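# Six arms carry ball to other cup, rehang frame

## Task

Carry the ball over to the cup on the opposite post, and set the frame back where it belongs, sitting on its rests. Both must stay put on their own afterwards; anything that stays in place only because a robot is holding it does not count. At the end, open the grippers and pull the arms away.

## Robot and tools

Robots: six identical i2rt Big YAM arms named arm1, arm2, arm3, arm4, arm5 and arm6. Each has six revolute joints, a two-finger gripper and a wrist camera. With joints 1 and 6 at zero and the hand level and pointing forward, the wrist camera rides on top of the hand looking toward the fingertips. Reach is roughly 1.0 m from the joint 1 axis. A fixed room camera, cam_high, sees the scene from above. The arms act independently; a slow or halted arm does not delay the others.

Frames: one shared scene frame, origin on the floor, +z up. The hand point is halfway between the fingertips; its z axis runs along the fingers and the fingers open along its y axis. Hand poses depend on each robot's true foot pose, which is never printed.

execute_actions: argument "actions" is a list holding a single action or nothing (empty list = just report state and images). The action is an object keyed by robot name; under each name sits "joints", an object of absolute joint targets by name (not offsets). Keys and ranges, radians unless noted, with the tolerance counted as reached:
- joint1_rad -2.879 to 2.879 (±0.045): rotates the whole arm about its foot, positive counter-clockwise seen from above; 0 faces the way the foot faces.
- joint2_rad 0 to 3.141 (±0.14): shoulder; 0 has the upper arm pointing back roughly level, increasing lifts it up and then forward.
- joint3_rad 0 to 3.019 (±0.09): elbow; 0 is folded, larger opens it.
- joint4_rad -1.692 to 1.57 (±0.055): hand pitch, positive tilts fingers up.
- joint5_rad -1.57 to 1.57 (±0.03): hand yaw, positive toward the arm's right.
- joint6_rad -2.094 to 2.094 (±0.035): hand roll, positive clockwise viewed from behind the hand.
- gripper_m 0 to 0.093 metres (±0.003): fingertip gap. Grip force caps near 50 to 62 N per pad, lower on some units.
All named motions begin together and may finish at different moments; each joint has its own speed, so the hand can sweep a wide arc between postures. One action runs at most 15 s. Unknown keys or out-of-range numbers reject the entire call and nothing moves. Any joint or arm you omit may still be driving toward an earlier target. Optional "cameras": list of camera names (arm1_cam_wrist ... arm6_cam_wrist, cam_high, or "all"); omitted/null/"all" returns every camera, [] returns none. The "pictures" line lists the order of the returned images, taken when the call ends.

wait: "seconds" 0 to 10. Sends nothing new; returns the same state and images as an empty action.

zoom_image: "camera" (one camera name) and "region" [x0, y0, x1, y1] in pixels of that camera's most recent full image, top-left is (0,0), no larger than 504 by 504. Wrist images are 616x616 fisheye; cam_high is 504x504.

read_manual: optional "section" (only "licences"); gives licence text, moves nothing.

finished_scene: "scene" integer (1 or 2). Closes that scene permanently once the last command has been held and reports success. The goal must already hold and keep holding. Answering without any tool call also ends things.

Result lines: joint_positions gives current joint values. joint_status tells how each commanded motion of the last accepted action ended: reached, "off_target" (stopped short, may still be pushing), "contact_stop" or "time_out" (target dropped, joint holds where it stopped; after time_out a joint may keep a target within 0.375, 0.375, 0.113, 0.225, 0.075, 0.3 rad of its position for joints 1 to 6 and continue pushing, moving on if freed). "joint command not followed" with a "cause:" line means a self/inter-arm clearance check blocked that arm's joint targets (its gripper target still runs); blocked joints show "not_followed" and may be retried with each later action until valid targets are sent. on_its_own lists what the robot does without being commanded this call; "held at" is a held target, not the actual position. Joint torques are raw drive outputs in joint order, with per-arm offset, scale and noise; nonzero even in free air. MOTOR HOT appears from 85 °C; at 100 °C an OVER-TEMPERATURE FAULT drops that arm and its gripper until cooled, and unfinished keys read "limit_stop_at_motor_heat" (resend targets). If a result reports a stop, later motion, wait and finished_scene calls in that same reply are skipped.

Cautions: the arms do not stop on contact and can press hard; sustained pushing or holding a load overheats motors, even while you are thinking. To relieve a push, command the joint to its reported position. Tiny target changes may produce no motion. Joints carrying a load sag. Pressing two robots hard together fails the task and ends the run; a hard collision may too, and the clearance check can be late and ignores fingers, gripper housings and wrist cameras. Never knock objects to the floor or out of the work area. Loose objects can occasionally be nudged by an outside disturbance. Avoid drops, slips and slams. The scene keeps running while you compose replies, with the robots holding their last command.

Each tool is called after "Call:" as name(argument=value, ...) on one line, values as JSON.

## Session

Call:
execute_actions(actions=[])

Scene clock: 0.00 s.
Joint torques (N m, as the arm reports them, + toward a larger angle): no reading
Motor temperatures (°C, as the motors report them): arm1=[22 20 24 23 25 25] | arm2=[23 24 21 25 21 21] | arm3=[21 23 22 24 23 22] | arm4=[24 23 22 22 21 23] | arm5=[24 24 23 21 21 22] | arm6=[24 23 22 25 24 22]
arm1.joint_positions: joint1_rad=-0.303 joint2_rad=+0.566 joint3_rad=+1.392 joint4_rad=-1.197 joint5_rad=+0.231 joint6_rad=-0.329 gripper_m=+0.094
arm1.joint_status: not commanded
arm1.hand: x=-0.5952 y=+1.4632 z=+1.3628 quat_wxyz=(-0.273, -0.500, -0.658, +0.493) (m; scene frame)
arm2.joint_positions: joint1_rad=-0.367 joint2_rad=+0.619 joint3_rad=+1.359 joint4_rad=-1.334 joint5_rad=-0.238 joint6_rad=-0.425 gripper_m=+0.094
arm2.joint_status: not commanded
arm2.hand: x=-1.3203 y=+0.1817 z=+1.2875 quat_wxyz=(-0.459, -0.018, -0.878, +0.137) (m; scene frame)
arm3.joint_positions: joint1_rad=+0.005 joint2_rad=+0.617 joint3_rad=+1.406 joint4_rad=-1.458 joint5_rad=-0.059 joint6_rad=+0.277 gripper_m=+0.094
arm3.joint_status: not commanded
arm3.hand: x=-1.4301 y=-0.7090 z=+1.3473 quat_wxyz=(-0.390, +0.151, -0.885, -0.205) (m; scene frame)
arm4.joint_positions: joint1_rad=+0.081 joint2_rad=+0.553 joint3_rad=+1.468 joint4_rad=-1.148 joint5_rad=-0.222 joint6_rad=+0.193 gripper_m=+0.094
arm4.joint_status: not commanded
arm4.hand: x=-0.3071 y=-1.2966 z=+1.4775 quat_wxyz=(-0.322, +0.555, -0.550, -0.535) (m; scene frame)
arm5.joint_positions: joint1_rad=+0.229 joint2_rad=+0.598 joint3_rad=+1.373 joint4_rad=-1.210 joint5_rad=-0.281 joint6_rad=-0.233 gripper_m=+0.094
arm5.joint_status: not commanded
arm5.hand: x=+1.0786 y=-1.1556 z=+1.4144 quat_wxyz=(-0.134, +0.833, -0.127, -0.522) (m; scene frame)
arm6.joint_positions: joint1_rad=-0.334 joint2_rad=+0.571 joint3_rad=+1.357 joint4_rad=-1.339 joint5_rad=+0.177 joint6_rad=+0.048 gripper_m=+0.094
arm6.joint_status: not commanded
arm6.hand: x=+1.2128 y=+0.9660 z=+1.3807 quat_wxyz=(-0.101, -0.840, -0.237, +0.478) (m; scene frame)
pictures: arm1_cam_wrist, arm2_cam_wrist, arm3_cam_wrist, arm4_cam_wrist, arm5_cam_wrist, arm6_cam_wrist, cam_high
Images, in order (width x height): arm1_cam_wrist 616x616, arm2_cam_wrist 616x616, arm3_cam_wrist 616x616, arm4_cam_wrist 616x616, arm5_cam_wrist 616x616, arm6_cam_wrist 616x616, cam_high 504x504.

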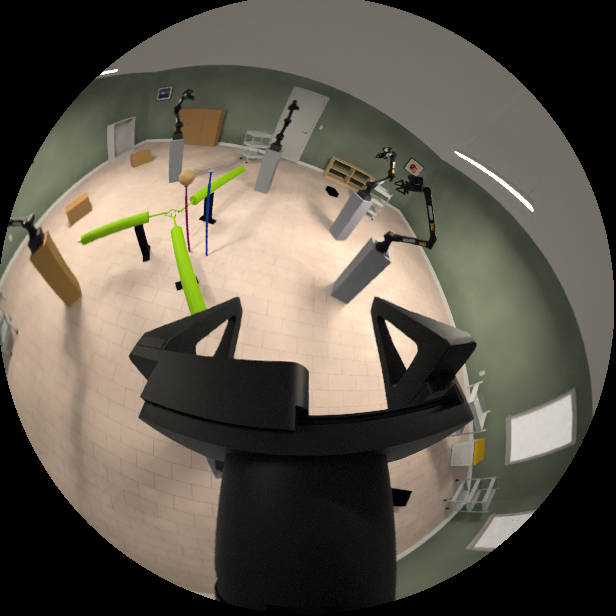

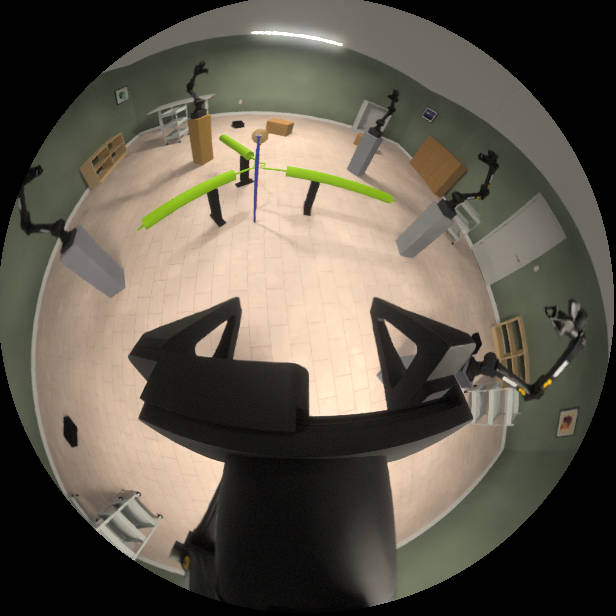

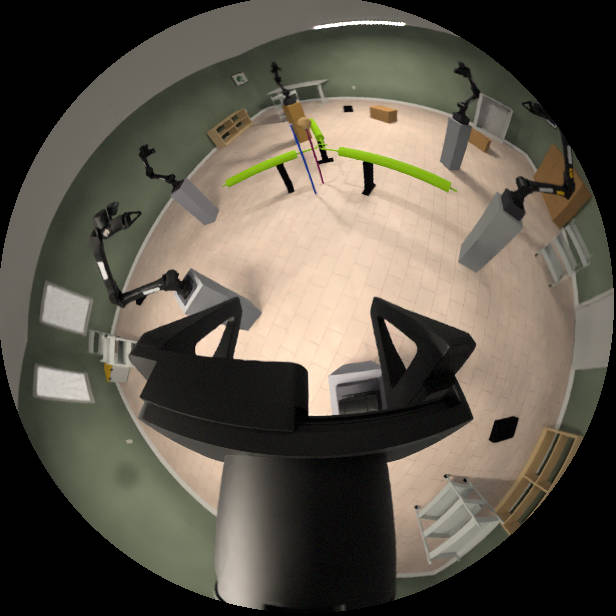

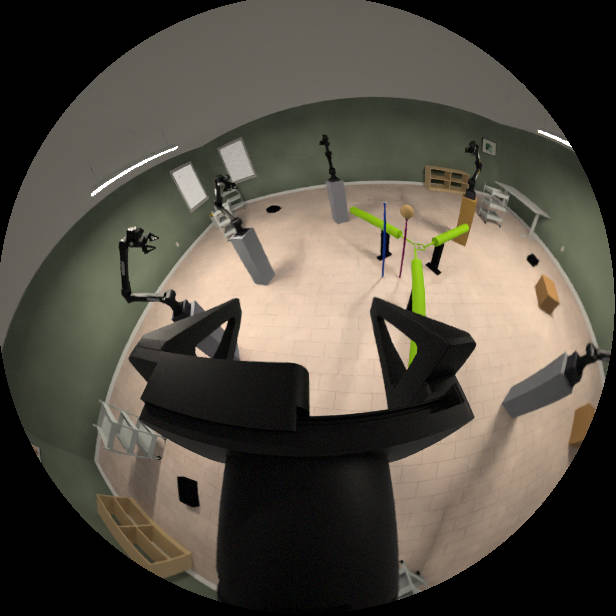

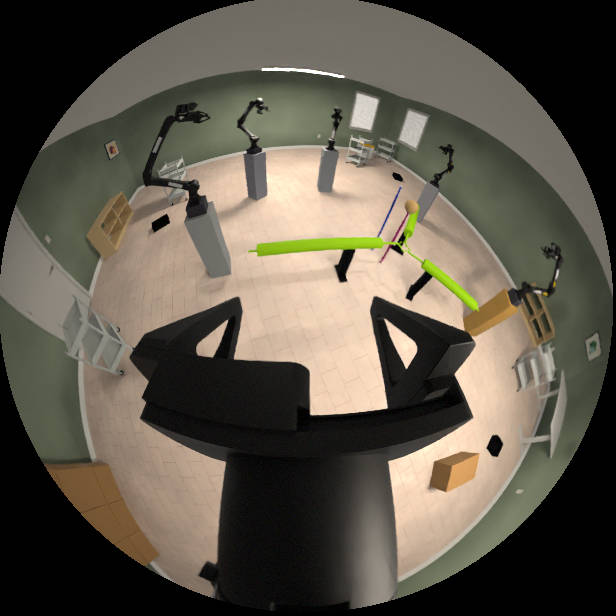

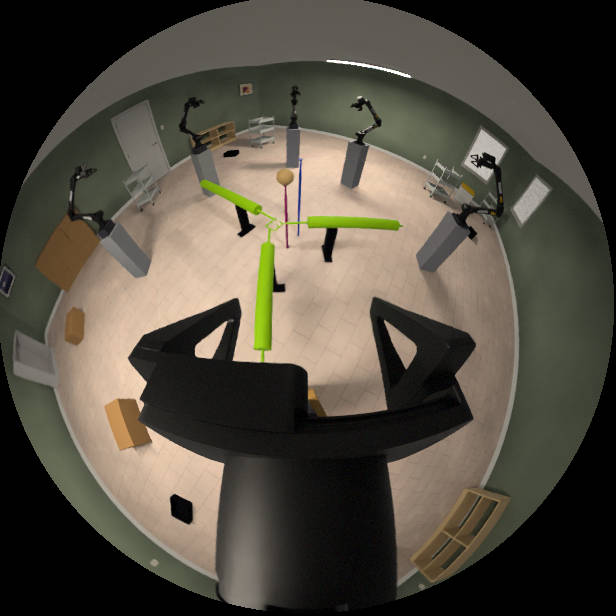

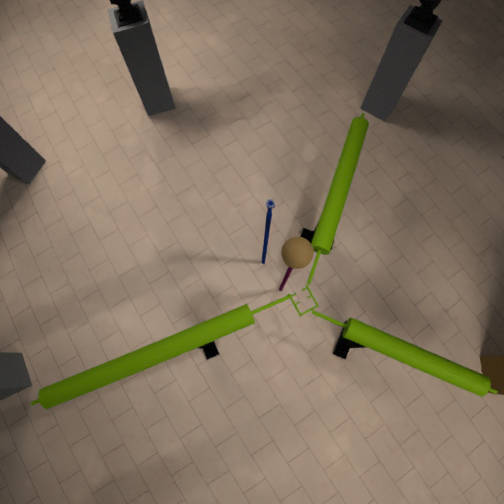

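Call:
zoom_image(camera="cam_high", region=[220, 180, 400, 360])

Call:
zoom_image(camera="arm6_cam_wrist", region=[180, 140, 420, 380])

Region (220, 180, 400, 360) of cam_high's 504x504 image, scaled by 2.800, with more detail than that image has.

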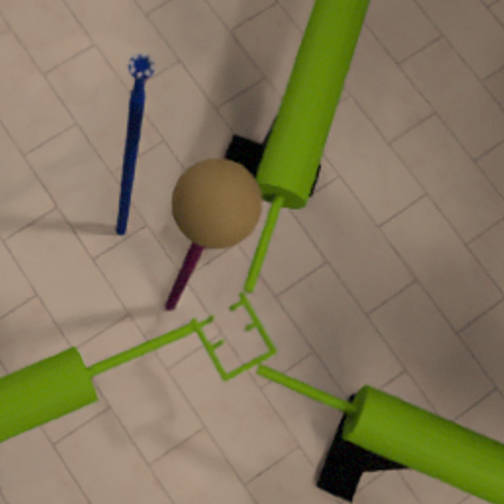

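Region (180, 140, 420, 380) of arm6_cam_wrist's 616x616 image, scaled by 2.100, with more detail than that image has.

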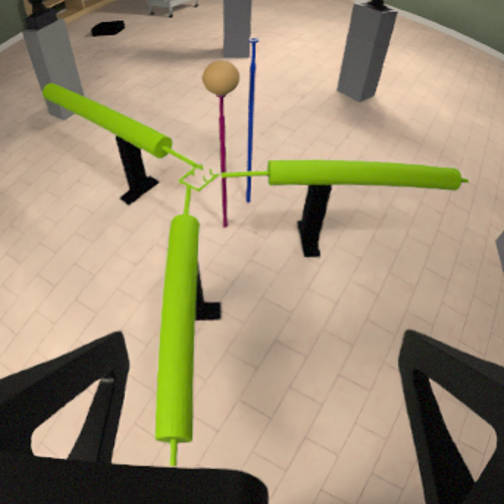

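Call:
execute_actions(actions=[{"arm1":{"joints":{"joint1_rad":0,"joint2_rad":1.2,"joint3_rad":1.4,"joint4_rad":-1.4,"joint5_rad":0,"joint6_rad":0}},"arm4":{"joints":{"joint1_rad":0,"joint2_rad":1.2,"joint3_rad":1.4,"joint4_rad":-1.4,"joint5_rad":0,"joint6_rad":0}},"arm6":{"joints":{"joint1_rad":0,"joint2_rad":1.2,"joint3_rad":1.4,"joint4_rad":-1.4,"joint5_rad":0,"joint6_rad":0}}}], cameras=["arm1_cam_wrist","arm4_cam_wrist","arm6_cam_wrist","cam_high"])

Scene clock: 12.53 s.
Joint torques (N m, as the arm reports them, + toward a larger angle): arm1=[  2.69 -12.18  10.1    0.71  -0.13  -0.08] | arm2=[-1.69  0.54  8.43  2.05 -0.19 -0.08] | arm3=[-0.72  2.89  9.36  1.43  0.01 -0.16] | arm4=[-0.9  -9.6  10.69  0.43  0.31 -0.09] | arm5=[ 0.32  0.11  7.96  2.04 -0.08 -0.02] | arm6=[-0.3  -7.64 13.51  0.68 -0.02 -0.16]
Motor temperatures (°C, as the motors report them): arm1=[22 20 26 23 25 25] | arm2=[23 24 24 25 21 21] | arm3=[21 23 25 24 23 22] | arm4=[24 23 24 22 21 23] | arm5=[24 25 25 21 21 22] | arm6=[24 23 24 25 24 22]
arm1.joint_positions: joint1_rad=-0.008 joint2_rad=+1.205 joint3_rad=+1.374 joint4_rad=-1.385 joint5_rad=+0.003 joint6_rad=-0.009 gripper_m=+0.094
arm1.joint_status: all done
arm1.hand: x=-0.4190 y=+1.3115 z=+1.1193 quat_wxyz=(-0.144, -0.543, -0.822, +0.093) (m; scene frame)
arm2.joint_positions: joint1_rad=-0.367 joint2_rad=+0.619 joint3_rad=+1.359 joint4_rad=-1.334 joint5_rad=-0.238 joint6_rad=-0.425 gripper_m=+0.094
arm2.joint_status: not commanded
arm2.hand: x=-1.3203 y=+0.1817 z=+1.2875 quat_wxyz=(-0.459, -0.018, -0.878, +0.137) (m; scene frame)
arm3.joint_positions: joint1_rad=+0.005 joint2_rad=+0.617 joint3_rad=+1.406 joint4_rad=-1.458 joint5_rad=-0.059 joint6_rad=+0.277 gripper_m=+0.094
arm3.joint_status: not commanded
arm3.hand: x=-1.4301 y=-0.7090 z=+1.3473 quat_wxyz=(-0.390, +0.151, -0.885, -0.205) (m; scene frame)
arm4.joint_positions: joint1_rad=+0.005 joint2_rad=+1.204 joint3_rad=+1.387 joint4_rad=-1.382 joint5_rad=-0.004 joint6_rad=+0.010 gripper_m=+0.094
arm4.joint_status: all done
arm4.hand: x=-0.2418 y=-1.0834 z=+1.1936 quat_wxyz=(-0.136, +0.673, -0.716, -0.130) (m; scene frame)
arm5.joint_positions: joint1_rad=+0.229 joint2_rad=+0.598 joint3_rad=+1.373 joint4_rad=-1.210 joint5_rad=-0.281 joint6_rad=-0.233 gripper_m=+0.094
arm5.joint_status: not commanded
arm5.hand: x=+1.0786 y=-1.1556 z=+1.4144 quat_wxyz=(-0.134, +0.833, -0.127, -0.522) (m; scene frame)
arm6.joint_positions: joint1_rad=-0.003 joint2_rad=+1.206 joint3_rad=+1.372 joint4_rad=-1.393 joint5_rad=+0.003 joint6_rad=+0.011 gripper_m=+0.094
arm6.joint_status: all done
arm6.hand: x=+1.1858 y=+0.7328 z=+1.1845 quat_wxyz=(-0.081, -0.862, -0.478, +0.147) (m; scene frame)
pictures: arm1_cam_wrist, arm4_cam_wrist, arm6_cam_wrist, cam_high
Images, in order (width x height): arm1_cam_wrist 616x616, arm4_cam_wrist 616x616, arm6_cam_wrist 616x616, cam_high 504x504.

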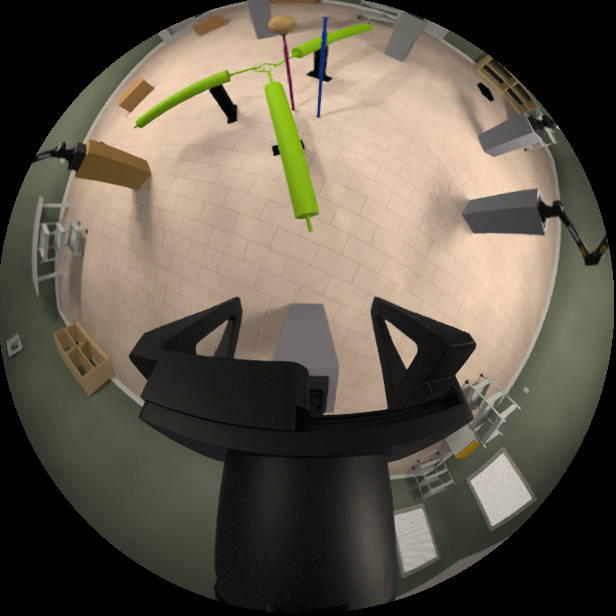

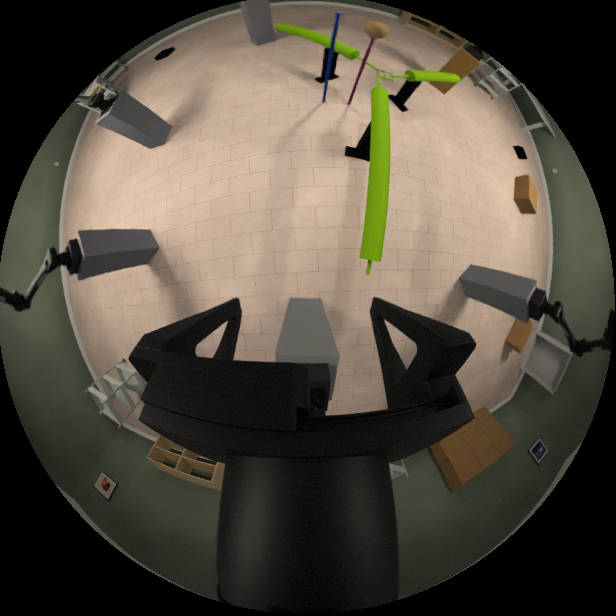

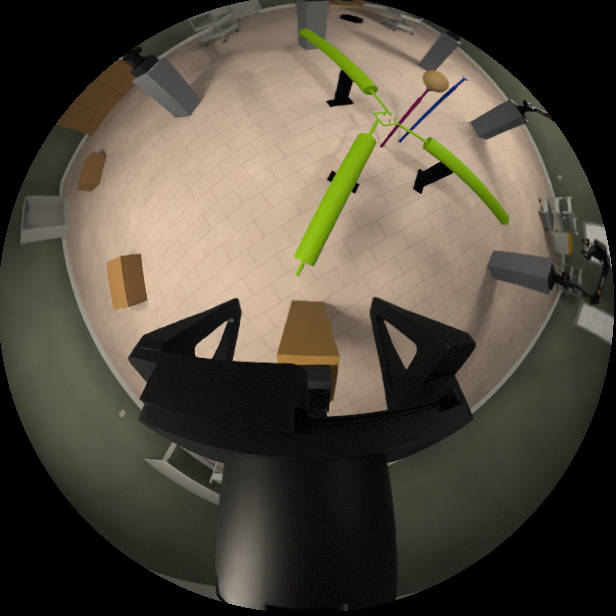

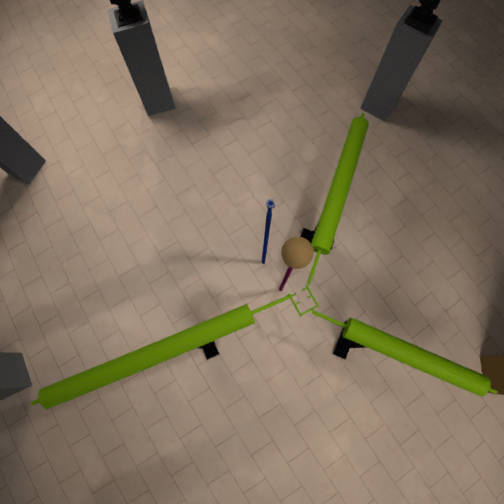

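Call:
execute_actions(actions=[{"arm1":{"joints":{"joint2_rad":2.037,"joint3_rad":1.356,"joint4_rad":-0.889}},"arm4":{"joints":{"joint1_rad":-0.45,"joint2_rad":2.037,"joint3_rad":1.356,"joint4_rad":-0.889}},"arm6":{"joints":{"joint2_rad":2.037,"joint3_rad":1.356,"joint4_rad":-0.889}}}], cameras=["arm1_cam_wrist","arm4_cam_wrist","arm6_cam_wrist","cam_high","arm2_cam_wrist"])

Scene clock: 25.40 s.
Joint torques (N m, as the arm reports them, + toward a larger angle): arm1=[  2.71 -22.7    7.61   1.27  -0.17  -0.05] | arm2=[-1.86  0.58  8.23  1.97 -0.19 -0.04] | arm3=[-0.78  2.92  9.36  1.42  0.01 -0.16] | arm4=[ -0.11 -21.17   7.82   1.2    0.17  -0.07] | arm5=[ 0.79  0.08  8.02  1.9  -0.11  0.  ] | arm6=[  0.06 -17.34   8.62   0.65  -0.02  -0.15]
Motor temperatures (°C, as the motors report them): arm1=[22 21 28 23 25 25] | arm2=[23 24 25 25 21 21] | arm3=[21 23 26 24 23 22] | arm4=[24 24 25 22 21 23] | arm5=[24 25 26 21 21 22] | arm6=[24 23 26 25 24 22]
arm1.joint_positions: joint1_rad=-0.008 joint2_rad=+2.058 joint3_rad=+1.332 joint4_rad=-0.905 joint5_rad=+0.003 joint6_rad=-0.009 gripper_m=+0.094
arm1.joint_status: all done
arm1.hand: x=-0.3716 y=+1.2078 z=+0.7105 quat_wxyz=(+0.028, -0.549, -0.835, -0.022) (m; scene frame)
arm2.joint_positions: joint1_rad=-0.367 joint2_rad=+0.619 joint3_rad=+1.359 joint4_rad=-1.334 joint5_rad=-0.238 joint6_rad=-0.425 gripper_m=+0.094
arm2.joint_status: not commanded
arm2.hand: x=-1.3203 y=+0.1817 z=+1.2875 quat_wxyz=(-0.459, -0.018, -0.878, +0.137) (m; scene frame)
arm3.joint_positions: joint1_rad=+0.005 joint2_rad=+0.617 joint3_rad=+1.406 joint4_rad=-1.458 joint5_rad=-0.059 joint6_rad=+0.277 gripper_m=+0.094
arm3.joint_status: not commanded
arm3.hand: x=-1.4301 y=-0.7090 z=+1.3473 quat_wxyz=(-0.390, +0.151, -0.885, -0.205) (m; scene frame)
arm4.joint_positions: joint1_rad=-0.455 joint2_rad=+2.051 joint3_rad=+1.345 joint4_rad=-0.907 joint5_rad=-0.001 joint6_rad=+0.008 gripper_m=+0.094
arm4.joint_status: all done
arm4.hand: x=+0.0024 y=-1.0271 z=+0.7879 quat_wxyz=(+0.015, +0.501, -0.865, +0.009) (m; scene frame)
arm5.joint_positions: joint1_rad=+0.229 joint2_rad=+0.598 joint3_rad=+1.373 joint4_rad=-1.210 joint5_rad=-0.281 joint6_rad=-0.233 gripper_m=+0.094
arm5.joint_status: not commanded
arm5.hand: x=+1.0786 y=-1.1556 z=+1.4144 quat_wxyz=(-0.134, +0.833, -0.127, -0.522) (m; scene frame)
arm6.joint_positions: joint1_rad=-0.003 joint2_rad=+2.052 joint3_rad=+1.347 joint4_rad=-0.899 joint5_rad=+0.003 joint6_rad=+0.011 gripper_m=+0.094
arm6.joint_status: all done
arm6.hand: x=+1.1186 y=+0.6245 z=+0.7848 quat_wxyz=(+0.012, -0.874, -0.485, -0.016) (m; scene frame)
pictures: arm1_cam_wrist, arm2_cam_wrist, arm4_cam_wrist, arm6_cam_wrist, cam_high
Images, in order (width x height): arm1_cam_wrist 616x616, arm2_cam_wrist 616x616, arm4_cam_wrist 616x616, arm6_cam_wrist 616x616, cam_high 504x504.

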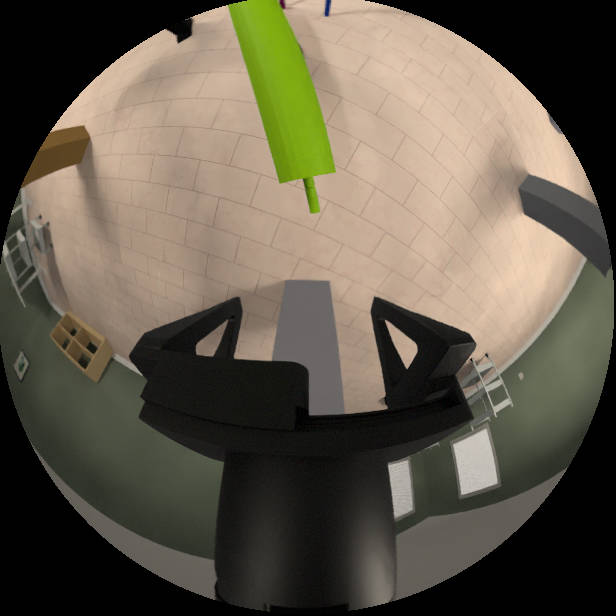

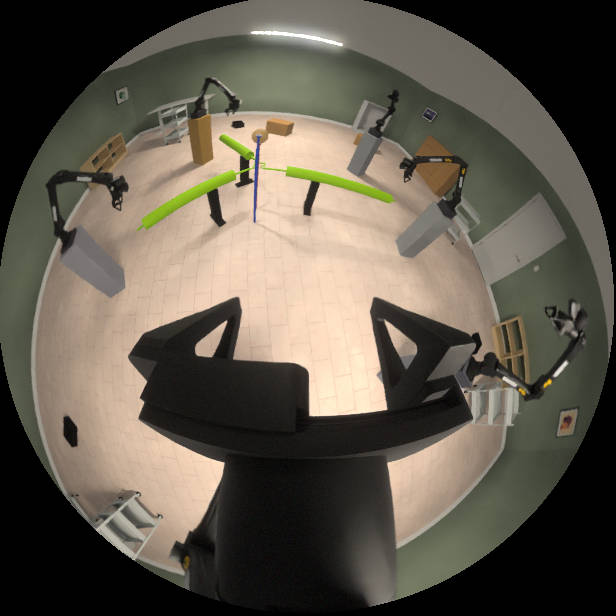

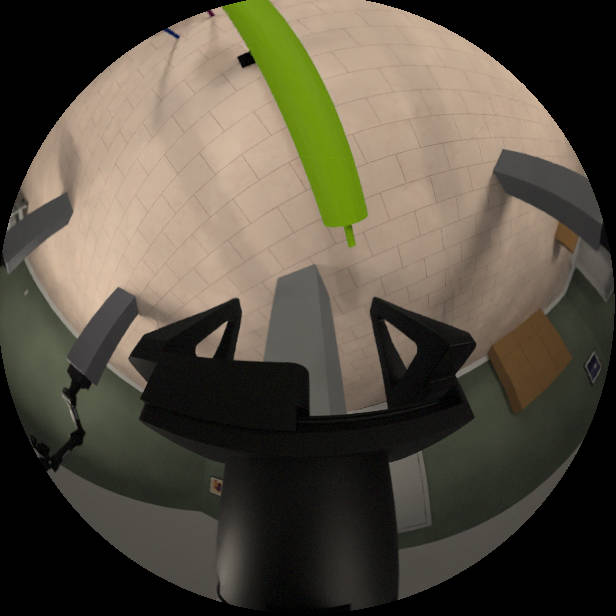

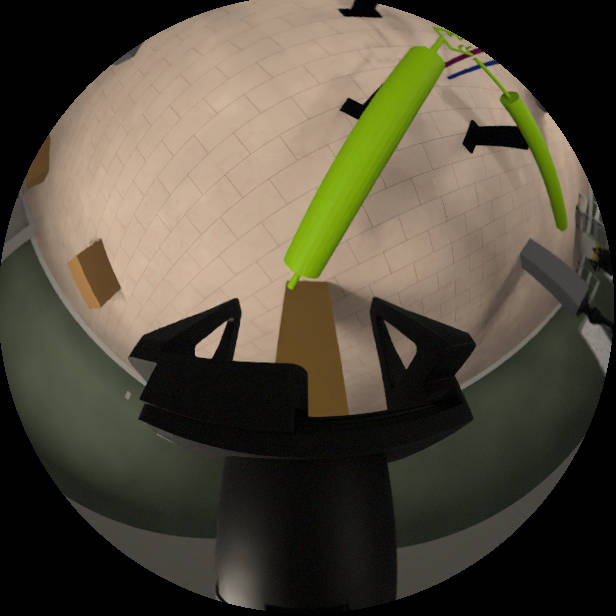

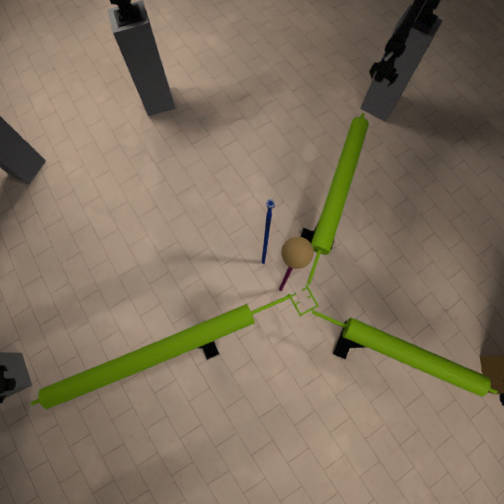

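Call:
execute_actions(actions=[{"arm1":{"joints":{"joint1_rad":-0.027,"joint2_rad":2.32,"joint3_rad":1.372,"joint4_rad":-0.455,"joint6_rad":-0.2}},"arm4":{"joints":{"joint1_rad":-0.63,"joint2_rad":2.405,"joint3_rad":1.204,"joint4_rad":-0.21,"joint6_rad":-0.5}},"arm6":{"joints":{"joint1_rad":0.05,"joint2_rad":2.34,"joint3_rad":0.878,"joint4_rad":0.04,"joint6_rad":0.5}}}], cameras=["arm1_cam_wrist","arm4_cam_wrist","arm6_cam_wrist"])

Scene clock: 36.20 s.
Joint torques (N m, as the arm reports them, + toward a larger angle): arm1=[  0.57 -24.29   6.55   1.52  -0.12  -0.27] | arm2=[-1.87  0.94  8.36  1.92 -0.16 -0.01] | arm3=[-0.73  2.91  9.36  1.43  0.01 -0.16] | arm4=[ -0.46 -19.85   5.03   1.48   0.09  -0.08] | arm5=[ 0.53  0.29  8.02  1.83 -0.12  0.02] | arm6=[ -1.69 -13.29   1.79   0.89   0.     0.19]
Motor temperatures (°C, as the motors report them): arm1=[22 22 28 23 25 25] | arm2=[23 24 25 25 21 21] | arm3=[21 23 26 24 23 22] | arm4=[24 25 25 22 21 23] | arm5=[24 25 27 21 21 22] | arm6=[24 25 25 25 24 22]
arm1.joint_positions: joint1_rad=-0.015 joint2_rad=+2.337 joint3_rad=+1.351 joint4_rad=-0.472 joint5_rad=+0.003 joint6_rad=-0.191 gripper_m=+0.094
arm1.joint_status: all done
arm1.hand: x=-0.3582 y=+1.1695 z=+0.5693 quat_wxyz=(-0.042, -0.474, -0.879, +0.030) (m; scene frame)
arm2.joint_positions: joint1_rad=-0.367 joint2_rad=+0.619 joint3_rad=+1.359 joint4_rad=-1.334 joint5_rad=-0.238 joint6_rad=-0.425 gripper_m=+0.094
arm2.joint_status: not commanded
arm2.hand: x=-1.3203 y=+0.1817 z=+1.2875 quat_wxyz=(-0.459, -0.018, -0.878, +0.137) (m; scene frame)
arm3.joint_positions: joint1_rad=+0.005 joint2_rad=+0.617 joint3_rad=+1.406 joint4_rad=-1.458 joint5_rad=-0.059 joint6_rad=+0.277 gripper_m=+0.094
arm3.joint_status: not commanded
arm3.hand: x=-1.4301 y=-0.7090 z=+1.3473 quat_wxyz=(-0.390, +0.151, -0.885, -0.205) (m; scene frame)
arm4.joint_positions: joint1_rad=-0.632 joint2_rad=+2.407 joint3_rad=+1.185 joint4_rad=-0.227 joint5_rad=-0.001 joint6_rad=-0.490 gripper_m=+0.094
arm4.joint_status: all done
arm4.hand: x=+0.0642 y=-1.1012 z=+0.5776 quat_wxyz=(-0.064, +0.631, -0.773, -0.013) (m; scene frame)
arm5.joint_positions: joint1_rad=+0.229 joint2_rad=+0.598 joint3_rad=+1.373 joint4_rad=-1.210 joint5_rad=-0.281 joint6_rad=-0.233 gripper_m=+0.094
arm5.joint_status: not commanded
arm5.hand: x=+1.0786 y=-1.1556 z=+1.4144 quat_wxyz=(-0.134, +0.833, -0.127, -0.522) (m; scene frame)
arm6.joint_positions: joint1_rad=+0.056 joint2_rad=+2.341 joint3_rad=+0.877 joint4_rad=+0.029 joint5_rad=+0.003 joint6_rad=+0.489 gripper_m=+0.094
arm6.joint_status: all done
arm6.hand: x=+1.2083 y=+0.7270 z=+0.5758 quat_wxyz=(-0.044, -0.954, -0.292, +0.047) (m; scene frame)
pictures: arm1_cam_wrist, arm4_cam_wrist, arm6_cam_wrist
Images, in order (width x height): arm1_cam_wrist 616x616, arm4_cam_wrist 616x616, arm6_cam_wrist 616x616.

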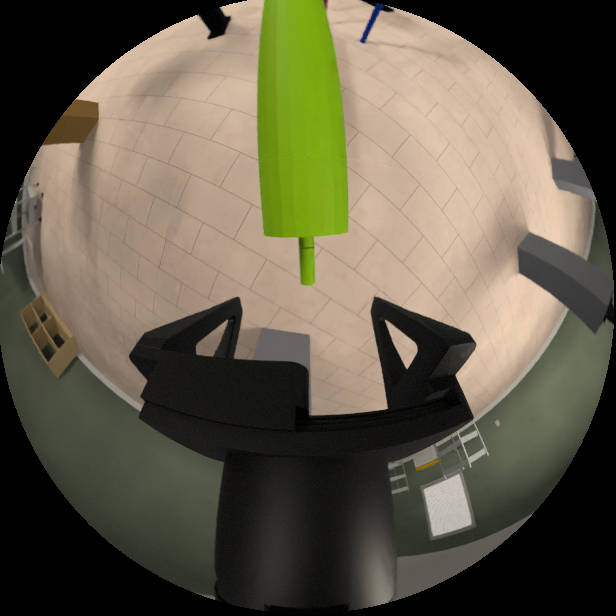

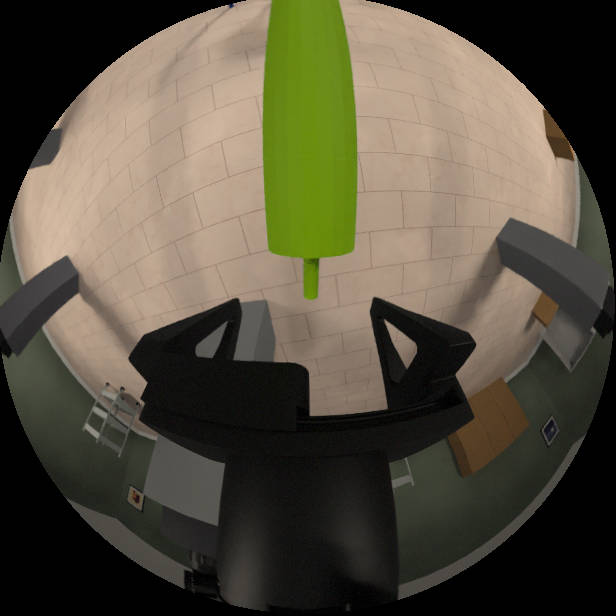

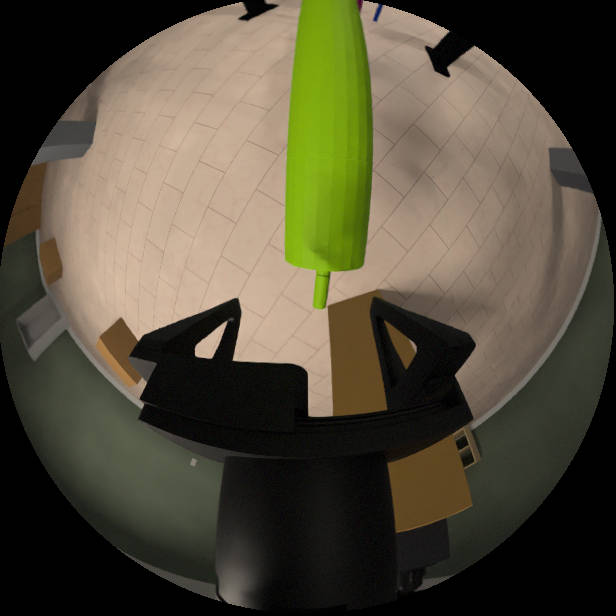

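Call:
execute_actions(actions=[{"arm1":{"joints":{"joint2_rad":2.593,"joint3_rad":1.498,"joint4_rad":-0.305}},"arm4":{"joints":{"joint1_rad":-0.68,"joint2_rad":2.71,"joint3_rad":1.345,"joint4_rad":-0.05,"joint6_rad":-0.55}},"arm6":{"joints":{"joint1_rad":0.066,"joint2_rad":2.705,"joint3_rad":0.99,"joint4_rad":0.28,"joint6_rad":0.55}}}], cameras=["arm1_cam_wrist","arm4_cam_wrist","arm6_cam_wrist"])

Scene clock: 45.20 s.
Joint torques (N m, as the arm reports them, + toward a larger angle): arm1=[  0.57 -21.86   4.34   1.28   0.93  -0.27] | arm2=[-1.27  1.3   8.25  1.88 -0.2  -0.07] | arm3=[-0.76  2.94  9.37  1.44  0.01 -0.16] | arm4=[  0.11 -10.56   3.19   1.46   0.74  -0.07] | arm5=[ 0.36  0.11  8.01  2.1  -0.13 -0.05] | arm6=[ 1.38 -4.01  0.24  0.81 -1.32  0.32]
Motor temperatures (°C, as the motors report them): arm1=[22 23 27 23 25 25] | arm2=[23 24 26 25 21 21] | arm3=[21 23 27 24 23 22] | arm4=[24 25 25 22 21 23] | arm5=[24 25 27 21 21 22] | arm6=[24 25 24 25 24 22]
arm1.joint_positions: joint1_rad=-0.012 joint2_rad=+2.566 joint3_rad=+1.496 joint4_rad=-0.308 joint5_rad=-0.023 joint6_rad=-0.188 gripper_m=+0.094
arm1.joint_status: all done
arm1.hand: x=-0.3389 y=+1.1406 z=+0.4787 quat_wxyz=(-0.081, -0.472, -0.877, +0.045) (m; scene frame)
arm2.joint_positions: joint1_rad=-0.367 joint2_rad=+0.619 joint3_rad=+1.359 joint4_rad=-1.334 joint5_rad=-0.238 joint6_rad=-0.425 gripper_m=+0.094
arm2.joint_status: not commanded
arm2.hand: x=-1.3203 y=+0.1817 z=+1.2875 quat_wxyz=(-0.459, -0.018, -0.878, +0.137) (m; scene frame)
arm3.joint_positions: joint1_rad=+0.005 joint2_rad=+0.617 joint3_rad=+1.406 joint4_rad=-1.458 joint5_rad=-0.059 joint6_rad=+0.277 gripper_m=+0.094
arm3.joint_status: not commanded
arm3.hand: x=-1.4301 y=-0.7090 z=+1.3473 quat_wxyz=(-0.390, +0.151, -0.885, -0.205) (m; scene frame)
arm4.joint_positions: joint1_rad=-0.690 joint2_rad=+2.595 joint3_rad=+1.354 joint4_rad=-0.061 joint5_rad=-0.014 joint6_rad=-0.541 gripper_m=+0.094
arm4.joint_status: all done
arm4.hand: x=+0.1259 y=-1.0749 z=+0.5174 quat_wxyz=(-0.135, +0.625, -0.769, -0.026) (m; scene frame)
arm5.joint_positions: joint1_rad=+0.229 joint2_rad=+0.598 joint3_rad=+1.373 joint4_rad=-1.210 joint5_rad=-0.281 joint6_rad=-0.233 gripper_m=+0.094
arm5.joint_status: not commanded
arm5.hand: x=+1.0786 y=-1.1556 z=+1.4144 quat_wxyz=(-0.134, +0.833, -0.127, -0.522) (m; scene frame)
arm6.joint_positions: joint1_rad=+0.057 joint2_rad=+2.597 joint3_rad=+0.993 joint4_rad=+0.282 joint5_rad=+0.040 joint6_rad=+0.525 gripper_m=+0.094
arm6.joint_status: all done
arm6.hand: x=+1.1936 y=+0.7116 z=+0.4929 quat_wxyz=(-0.073, -0.954, -0.272, +0.099) (m; scene frame)
pictures: arm1_cam_wrist, arm4_cam_wrist, arm6_cam_wrist
Images, in order (width x height): arm1_cam_wrist 616x616, arm4_cam_wrist 616x616, arm6_cam_wrist 616x616.

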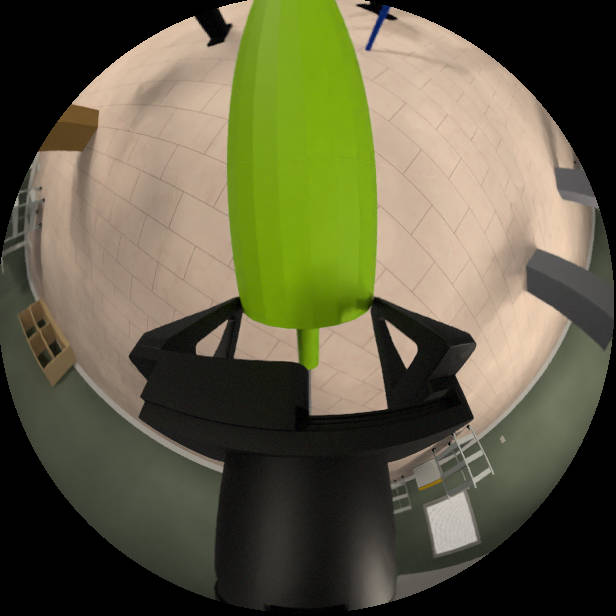

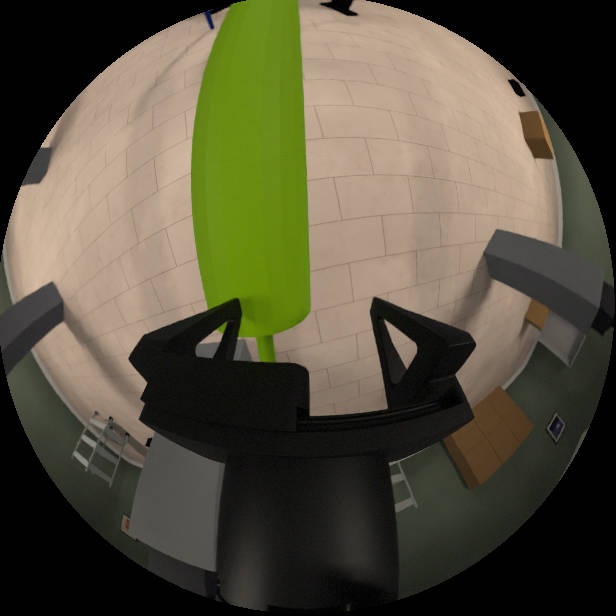

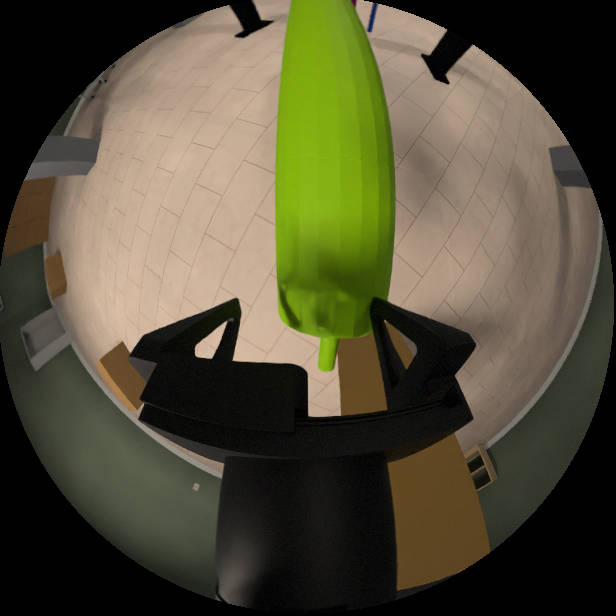

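Call:
execute_actions(actions=[{"arm1":{"joints":{"joint2_rad":2.50,"joint4_rad":-0.6}},"arm4":{"joints":{"joint2_rad":2.56,"joint4_rad":-0.42}},"arm6":{"joints":{"joint2_rad":2.54,"joint4_rad":-0.05}}}], cameras=[])

Call:
execute_actions(actions=[{"arm1":{"joints":{"joint2_rad":2.593,"joint4_rad":-0.5}},"arm4":{"joints":{"joint2_rad":2.71,"joint4_rad":-0.3}},"arm6":{"joints":{"joint2_rad":2.705,"joint4_rad":0.05}}}], cameras=[])

Call:
execute_actions(actions=[{"arm1":{"joints":{"joint4_rad":-0.305}},"arm4":{"joints":{"joint4_rad":-0.05}},"arm6":{"joints":{"joint4_rad":0.28}}}], cameras=["arm1_cam_wrist","arm4_cam_wrist","arm6_cam_wrist"])

Scene clock: 55.70 s.
Joint torques (N m, as the arm reports them, + toward a larger angle): arm1=[  1.78 -25.62   4.45  -0.09   0.1   -0.24] | arm2=[-1.93  0.91  8.42  2.   -0.2  -0.06] | arm3=[-0.8   2.91  9.38  1.43  0.01 -0.15] | arm4=[ -0.02 -21.42   3.22  -0.25   0.26  -0.08] | arm5=[ 0.6   0.53  8.1   1.91 -0.1  -0.02] | arm6=[  0.02 -13.92  -0.05  -0.31   0.     0.1 ]
Motor temperatures (°C, as the motors report them): arm1=[22 23 26 23 25 25] | arm2=[23 24 26 25 21 21] | arm3=[21 23 27 24 23 22] | arm4=[24 25 24 22 21 23] | arm5=[24 25 27 21 21 22] | arm6=[24 24 23 25 25 22]
arm1.joint_positions: joint1_rad=-0.016 joint2_rad=+2.518 joint3_rad=+1.494 joint4_rad=-0.585 joint5_rad=-0.003 joint6_rad=-0.191 gripper_m=+0.094
arm1.joint_status: all done
arm1.hand: x=-0.3627 y=+1.1831 z=+0.5007 quat_wxyz=(+0.015, -0.475, -0.880, -0.020) (m; scene frame)
arm2.joint_positions: joint1_rad=-0.367 joint2_rad=+0.619 joint3_rad=+1.359 joint4_rad=-1.334 joint5_rad=-0.238 joint6_rad=-0.425 gripper_m=+0.094
arm2.joint_status: not commanded
arm2.hand: x=-1.3203 y=+0.1817 z=+1.2875 quat_wxyz=(-0.459, -0.018, -0.878, +0.137) (m; scene frame)
arm3.joint_positions: joint1_rad=+0.005 joint2_rad=+0.617 joint3_rad=+1.406 joint4_rad=-1.458 joint5_rad=-0.059 joint6_rad=+0.277 gripper_m=+0.094
arm3.joint_status: not commanded
arm3.hand: x=-1.4301 y=-0.7090 z=+1.3473 quat_wxyz=(-0.390, +0.151, -0.885, -0.205) (m; scene frame)
arm4.joint_positions: joint1_rad=-0.687 joint2_rad=+2.569 joint3_rad=+1.348 joint4_rad=-0.404 joint5_rad=-0.004 joint6_rad=-0.541 gripper_m=+0.094
arm4.joint_status: all done
arm4.hand: x=+0.0755 y=-1.1297 z=+0.5206 quat_wxyz=(+0.023, +0.631, -0.776, +0.001) (m; scene frame)
arm5.joint_positions: joint1_rad=+0.229 joint2_rad=+0.598 joint3_rad=+1.373 joint4_rad=-1.210 joint5_rad=-0.281 joint6_rad=-0.233 gripper_m=+0.094
arm5.joint_status: not commanded
arm5.hand: x=+1.0786 y=-1.1556 z=+1.4144 quat_wxyz=(-0.134, +0.833, -0.127, -0.522) (m; scene frame)
arm6.joint_positions: joint1_rad=+0.057 joint2_rad=+2.553 joint3_rad=+0.995 joint4_rad=-0.042 joint5_rad=+0.004 joint6_rad=+0.539 gripper_m=+0.094
arm6.joint_status: all done
arm6.hand: x=+1.2257 y=+0.7591 z=+0.5009 quat_wxyz=(+0.016, -0.963, -0.270, -0.010) (m; scene frame)
pictures: none
No camera images: the call's "cameras" was empty. Leave "cameras" out to get every camera's image.

Scene clock: 56.83 s.
Joint torques (N m, as the arm reports them, + toward a larger angle): arm1=[  1.34 -25.95   4.02   1.12   0.12  -0.21] | arm2=[-1.56  1.36  8.44  1.99 -0.2  -0.06] | arm3=[-0.75  2.9   9.38  1.43  0.01 -0.16] | arm4=[ -0.15 -20.44   2.51   0.9    0.26  -0.09] | arm5=[ 0.95  0.03  7.98  2.   -0.12 -0.03] | arm6=[  0.55 -14.1   -1.05   0.38   0.02   0.11]
Motor temperatures (°C, as the motors report them): arm1=[22 23 26 23 25 25] | arm2=[23 24 26 25 21 21] | arm3=[21 23 27 24 23 22] | arm4=[24 25 24 22 21 23] | arm5=[24 25 27 21 21 22] | arm6=[24 24 23 25 25 22]
arm1.joint_positions: joint1_rad=-0.016 joint2_rad=+2.612 joint3_rad=+1.488 joint4_rad=-0.516 joint5_rad=-0.003 joint6_rad=-0.191 gripper_m=+0.094
arm1.joint_status: all done
arm1.hand: x=-0.3729 y=+1.2092 z=+0.4495 quat_wxyz=(+0.027, -0.475, -0.879, -0.030) (m; scene frame)
arm2.joint_positions: joint1_rad=-0.367 joint2_rad=+0.619 joint3_rad=+1.359 joint4_rad=-1.334 joint5_rad=-0.238 joint6_rad=-0.425 gripper_m=+0.094
arm2.joint_status: not commanded
arm2.hand: x=-1.3203 y=+0.1817 z=+1.2875 quat_wxyz=(-0.459, -0.018, -0.878, +0.137) (m; scene frame)
arm3.joint_positions: joint1_rad=+0.005 joint2_rad=+0.617 joint3_rad=+1.406 joint4_rad=-1.458 joint5_rad=-0.059 joint6_rad=+0.277 gripper_m=+0.094
arm3.joint_status: not commanded
arm3.hand: x=-1.4301 y=-0.7090 z=+1.3473 quat_wxyz=(-0.390, +0.151, -0.885, -0.205) (m; scene frame)
arm4.joint_positions: joint1_rad=-0.687 joint2_rad=+2.724 joint3_rad=+1.337 joint4_rad=-0.316 joint5_rad=-0.004 joint6_rad=-0.541 gripper_m=+0.094
arm4.joint_status: all done
arm4.hand: x=+0.0341 y=-1.1744 z=+0.4487 quat_wxyz=(+0.061, +0.630, -0.775, +0.007) (m; scene frame)
arm5.joint_positions: joint1_rad=+0.229 joint2_rad=+0.598 joint3_rad=+1.373 joint4_rad=-1.210 joint5_rad=-0.281 joint6_rad=-0.233 gripper_m=+0.094
arm5.joint_status: not commanded
arm5.hand: x=+1.0786 y=-1.1556 z=+1.4144 quat_wxyz=(-0.134, +0.833, -0.127, -0.522) (m; scene frame)
arm6.joint_positions: joint1_rad=+0.057 joint2_rad=+2.719 joint3_rad=+0.986 joint4_rad=+0.042 joint5_rad=+0.004 joint6_rad=+0.539 gripper_m=+0.094
arm6.joint_status: all done
arm6.hand: x=+1.2575 y=+0.8196 z=+0.4479 quat_wxyz=(+0.048, -0.961, -0.269, -0.041) (m; scene frame)
pictures: none
No camera images: the call's "cameras" was empty. Leave "cameras" out to get every camera's image.

Scene clock: 57.77 s.
Joint torques (N m, as the arm reports them, + toward a larger angle): arm1=[  1.06 -26.97   4.47   1.91   0.16  -0.22] | arm2=[-1.7   0.99  8.38  1.78 -0.2  -0.05] | arm3=[-0.78  2.87  9.37  1.43  0.01 -0.16] | arm4=[ -0.03 -21.17   2.95   1.49   0.25  -0.07] | arm5=[ 0.45  0.25  8.07  2.   -0.1  -0.02] | arm6=[  0.81 -13.87  -0.45   0.86   0.     0.11]
Motor temperatures (°C, as the motors report them): arm1=[22 23 26 23 25 25] | arm2=[23 24 26 25 21 21] | arm3=[21 23 27 24 23 22] | arm4=[24 25 24 22 21 23] | arm5=[24 25 27 21 21 22] | arm6=[24 24 23 25 25 22]
arm1.joint_positions: joint1_rad=-0.016 joint2_rad=+2.612 joint3_rad=+1.488 joint4_rad=-0.324 joint5_rad=-0.003 joint6_rad=-0.191 gripper_m=+0.094
arm1.joint_status: all done
arm1.hand: x=-0.3551 y=+1.1657 z=+0.4502 quat_wxyz=(-0.047, -0.475, -0.878, +0.031) (m; scene frame)
arm2.joint_positions: joint1_rad=-0.367 joint2_rad=+0.619 joint3_rad=+1.359 joint4_rad=-1.334 joint5_rad=-0.238 joint6_rad=-0.425 gripper_m=+0.094
arm2.joint_status: not commanded
arm2.hand: x=-1.3203 y=+0.1817 z=+1.2875 quat_wxyz=(-0.459, -0.018, -0.878, +0.137) (m; scene frame)
arm3.joint_positions: joint1_rad=+0.005 joint2_rad=+0.617 joint3_rad=+1.406 joint4_rad=-1.458 joint5_rad=-0.059 joint6_rad=+0.277 gripper_m=+0.094
arm3.joint_status: not commanded
arm3.hand: x=-1.4301 y=-0.7090 z=+1.3473 quat_wxyz=(-0.390, +0.151, -0.885, -0.205) (m; scene frame)
arm4.joint_positions: joint1_rad=-0.687 joint2_rad=+2.724 joint3_rad=+1.337 joint4_rad=-0.069 joint5_rad=-0.004 joint6_rad=-0.541 gripper_m=+0.094
arm4.joint_status: all done
arm4.hand: x=+0.0750 y=-1.1301 z=+0.4486 quat_wxyz=(-0.060, +0.630, -0.774, -0.011) (m; scene frame)
arm5.joint_positions: joint1_rad=+0.229 joint2_rad=+0.598 joint3_rad=+1.373 joint4_rad=-1.210 joint5_rad=-0.281 joint6_rad=-0.233 gripper_m=+0.094
arm5.joint_status: not commanded
arm5.hand: x=+1.0786 y=-1.1556 z=+1.4144 quat_wxyz=(-0.134, +0.833, -0.127, -0.522) (m; scene frame)
arm6.joint_positions: joint1_rad=+0.057 joint2_rad=+2.719 joint3_rad=+0.986 joint4_rad=+0.269 joint5_rad=+0.004 joint6_rad=+0.539 gripper_m=+0.094
arm6.joint_status: all done
arm6.hand: x=+1.2315 y=+0.7703 z=+0.4471 quat_wxyz=(-0.034, -0.962, -0.269, +0.037) (m; scene frame)
pictures: arm1_cam_wrist, arm4_cam_wrist, arm6_cam_wrist
Images, in order (width x height): arm1_cam_wrist 616x616, arm4_cam_wrist 616x616, arm6_cam_wrist 616x616.

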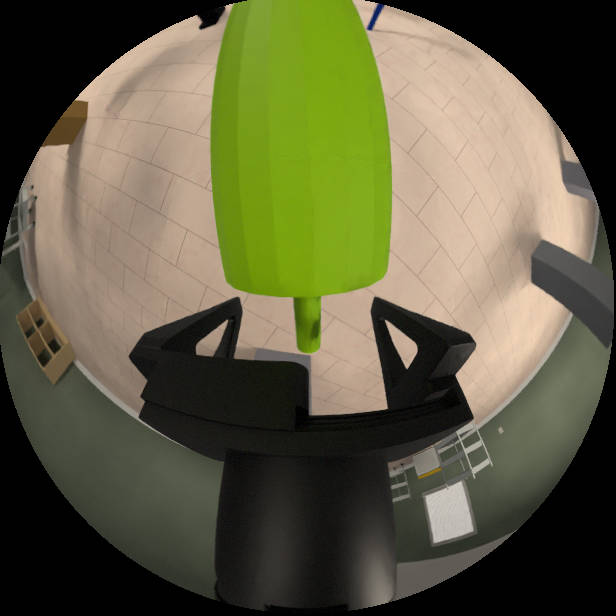

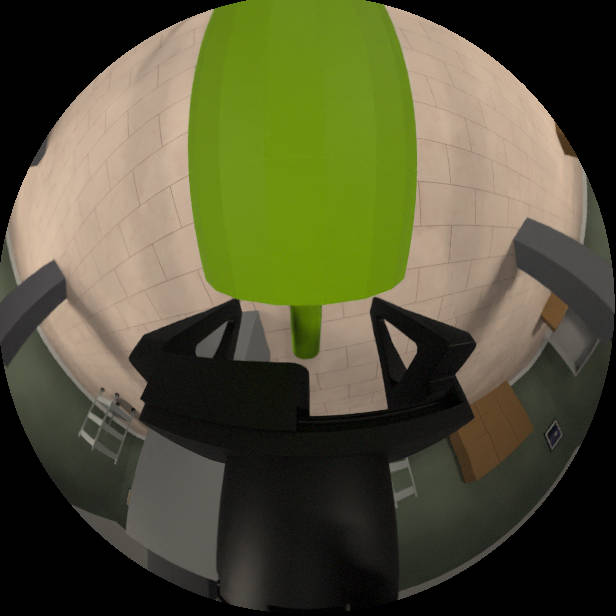

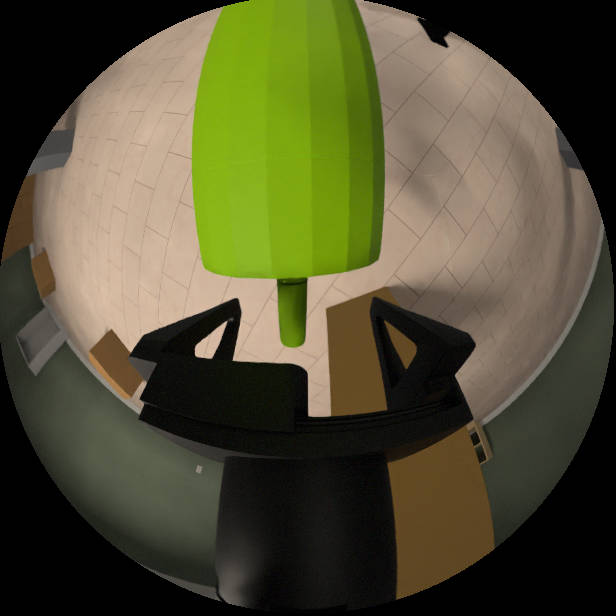

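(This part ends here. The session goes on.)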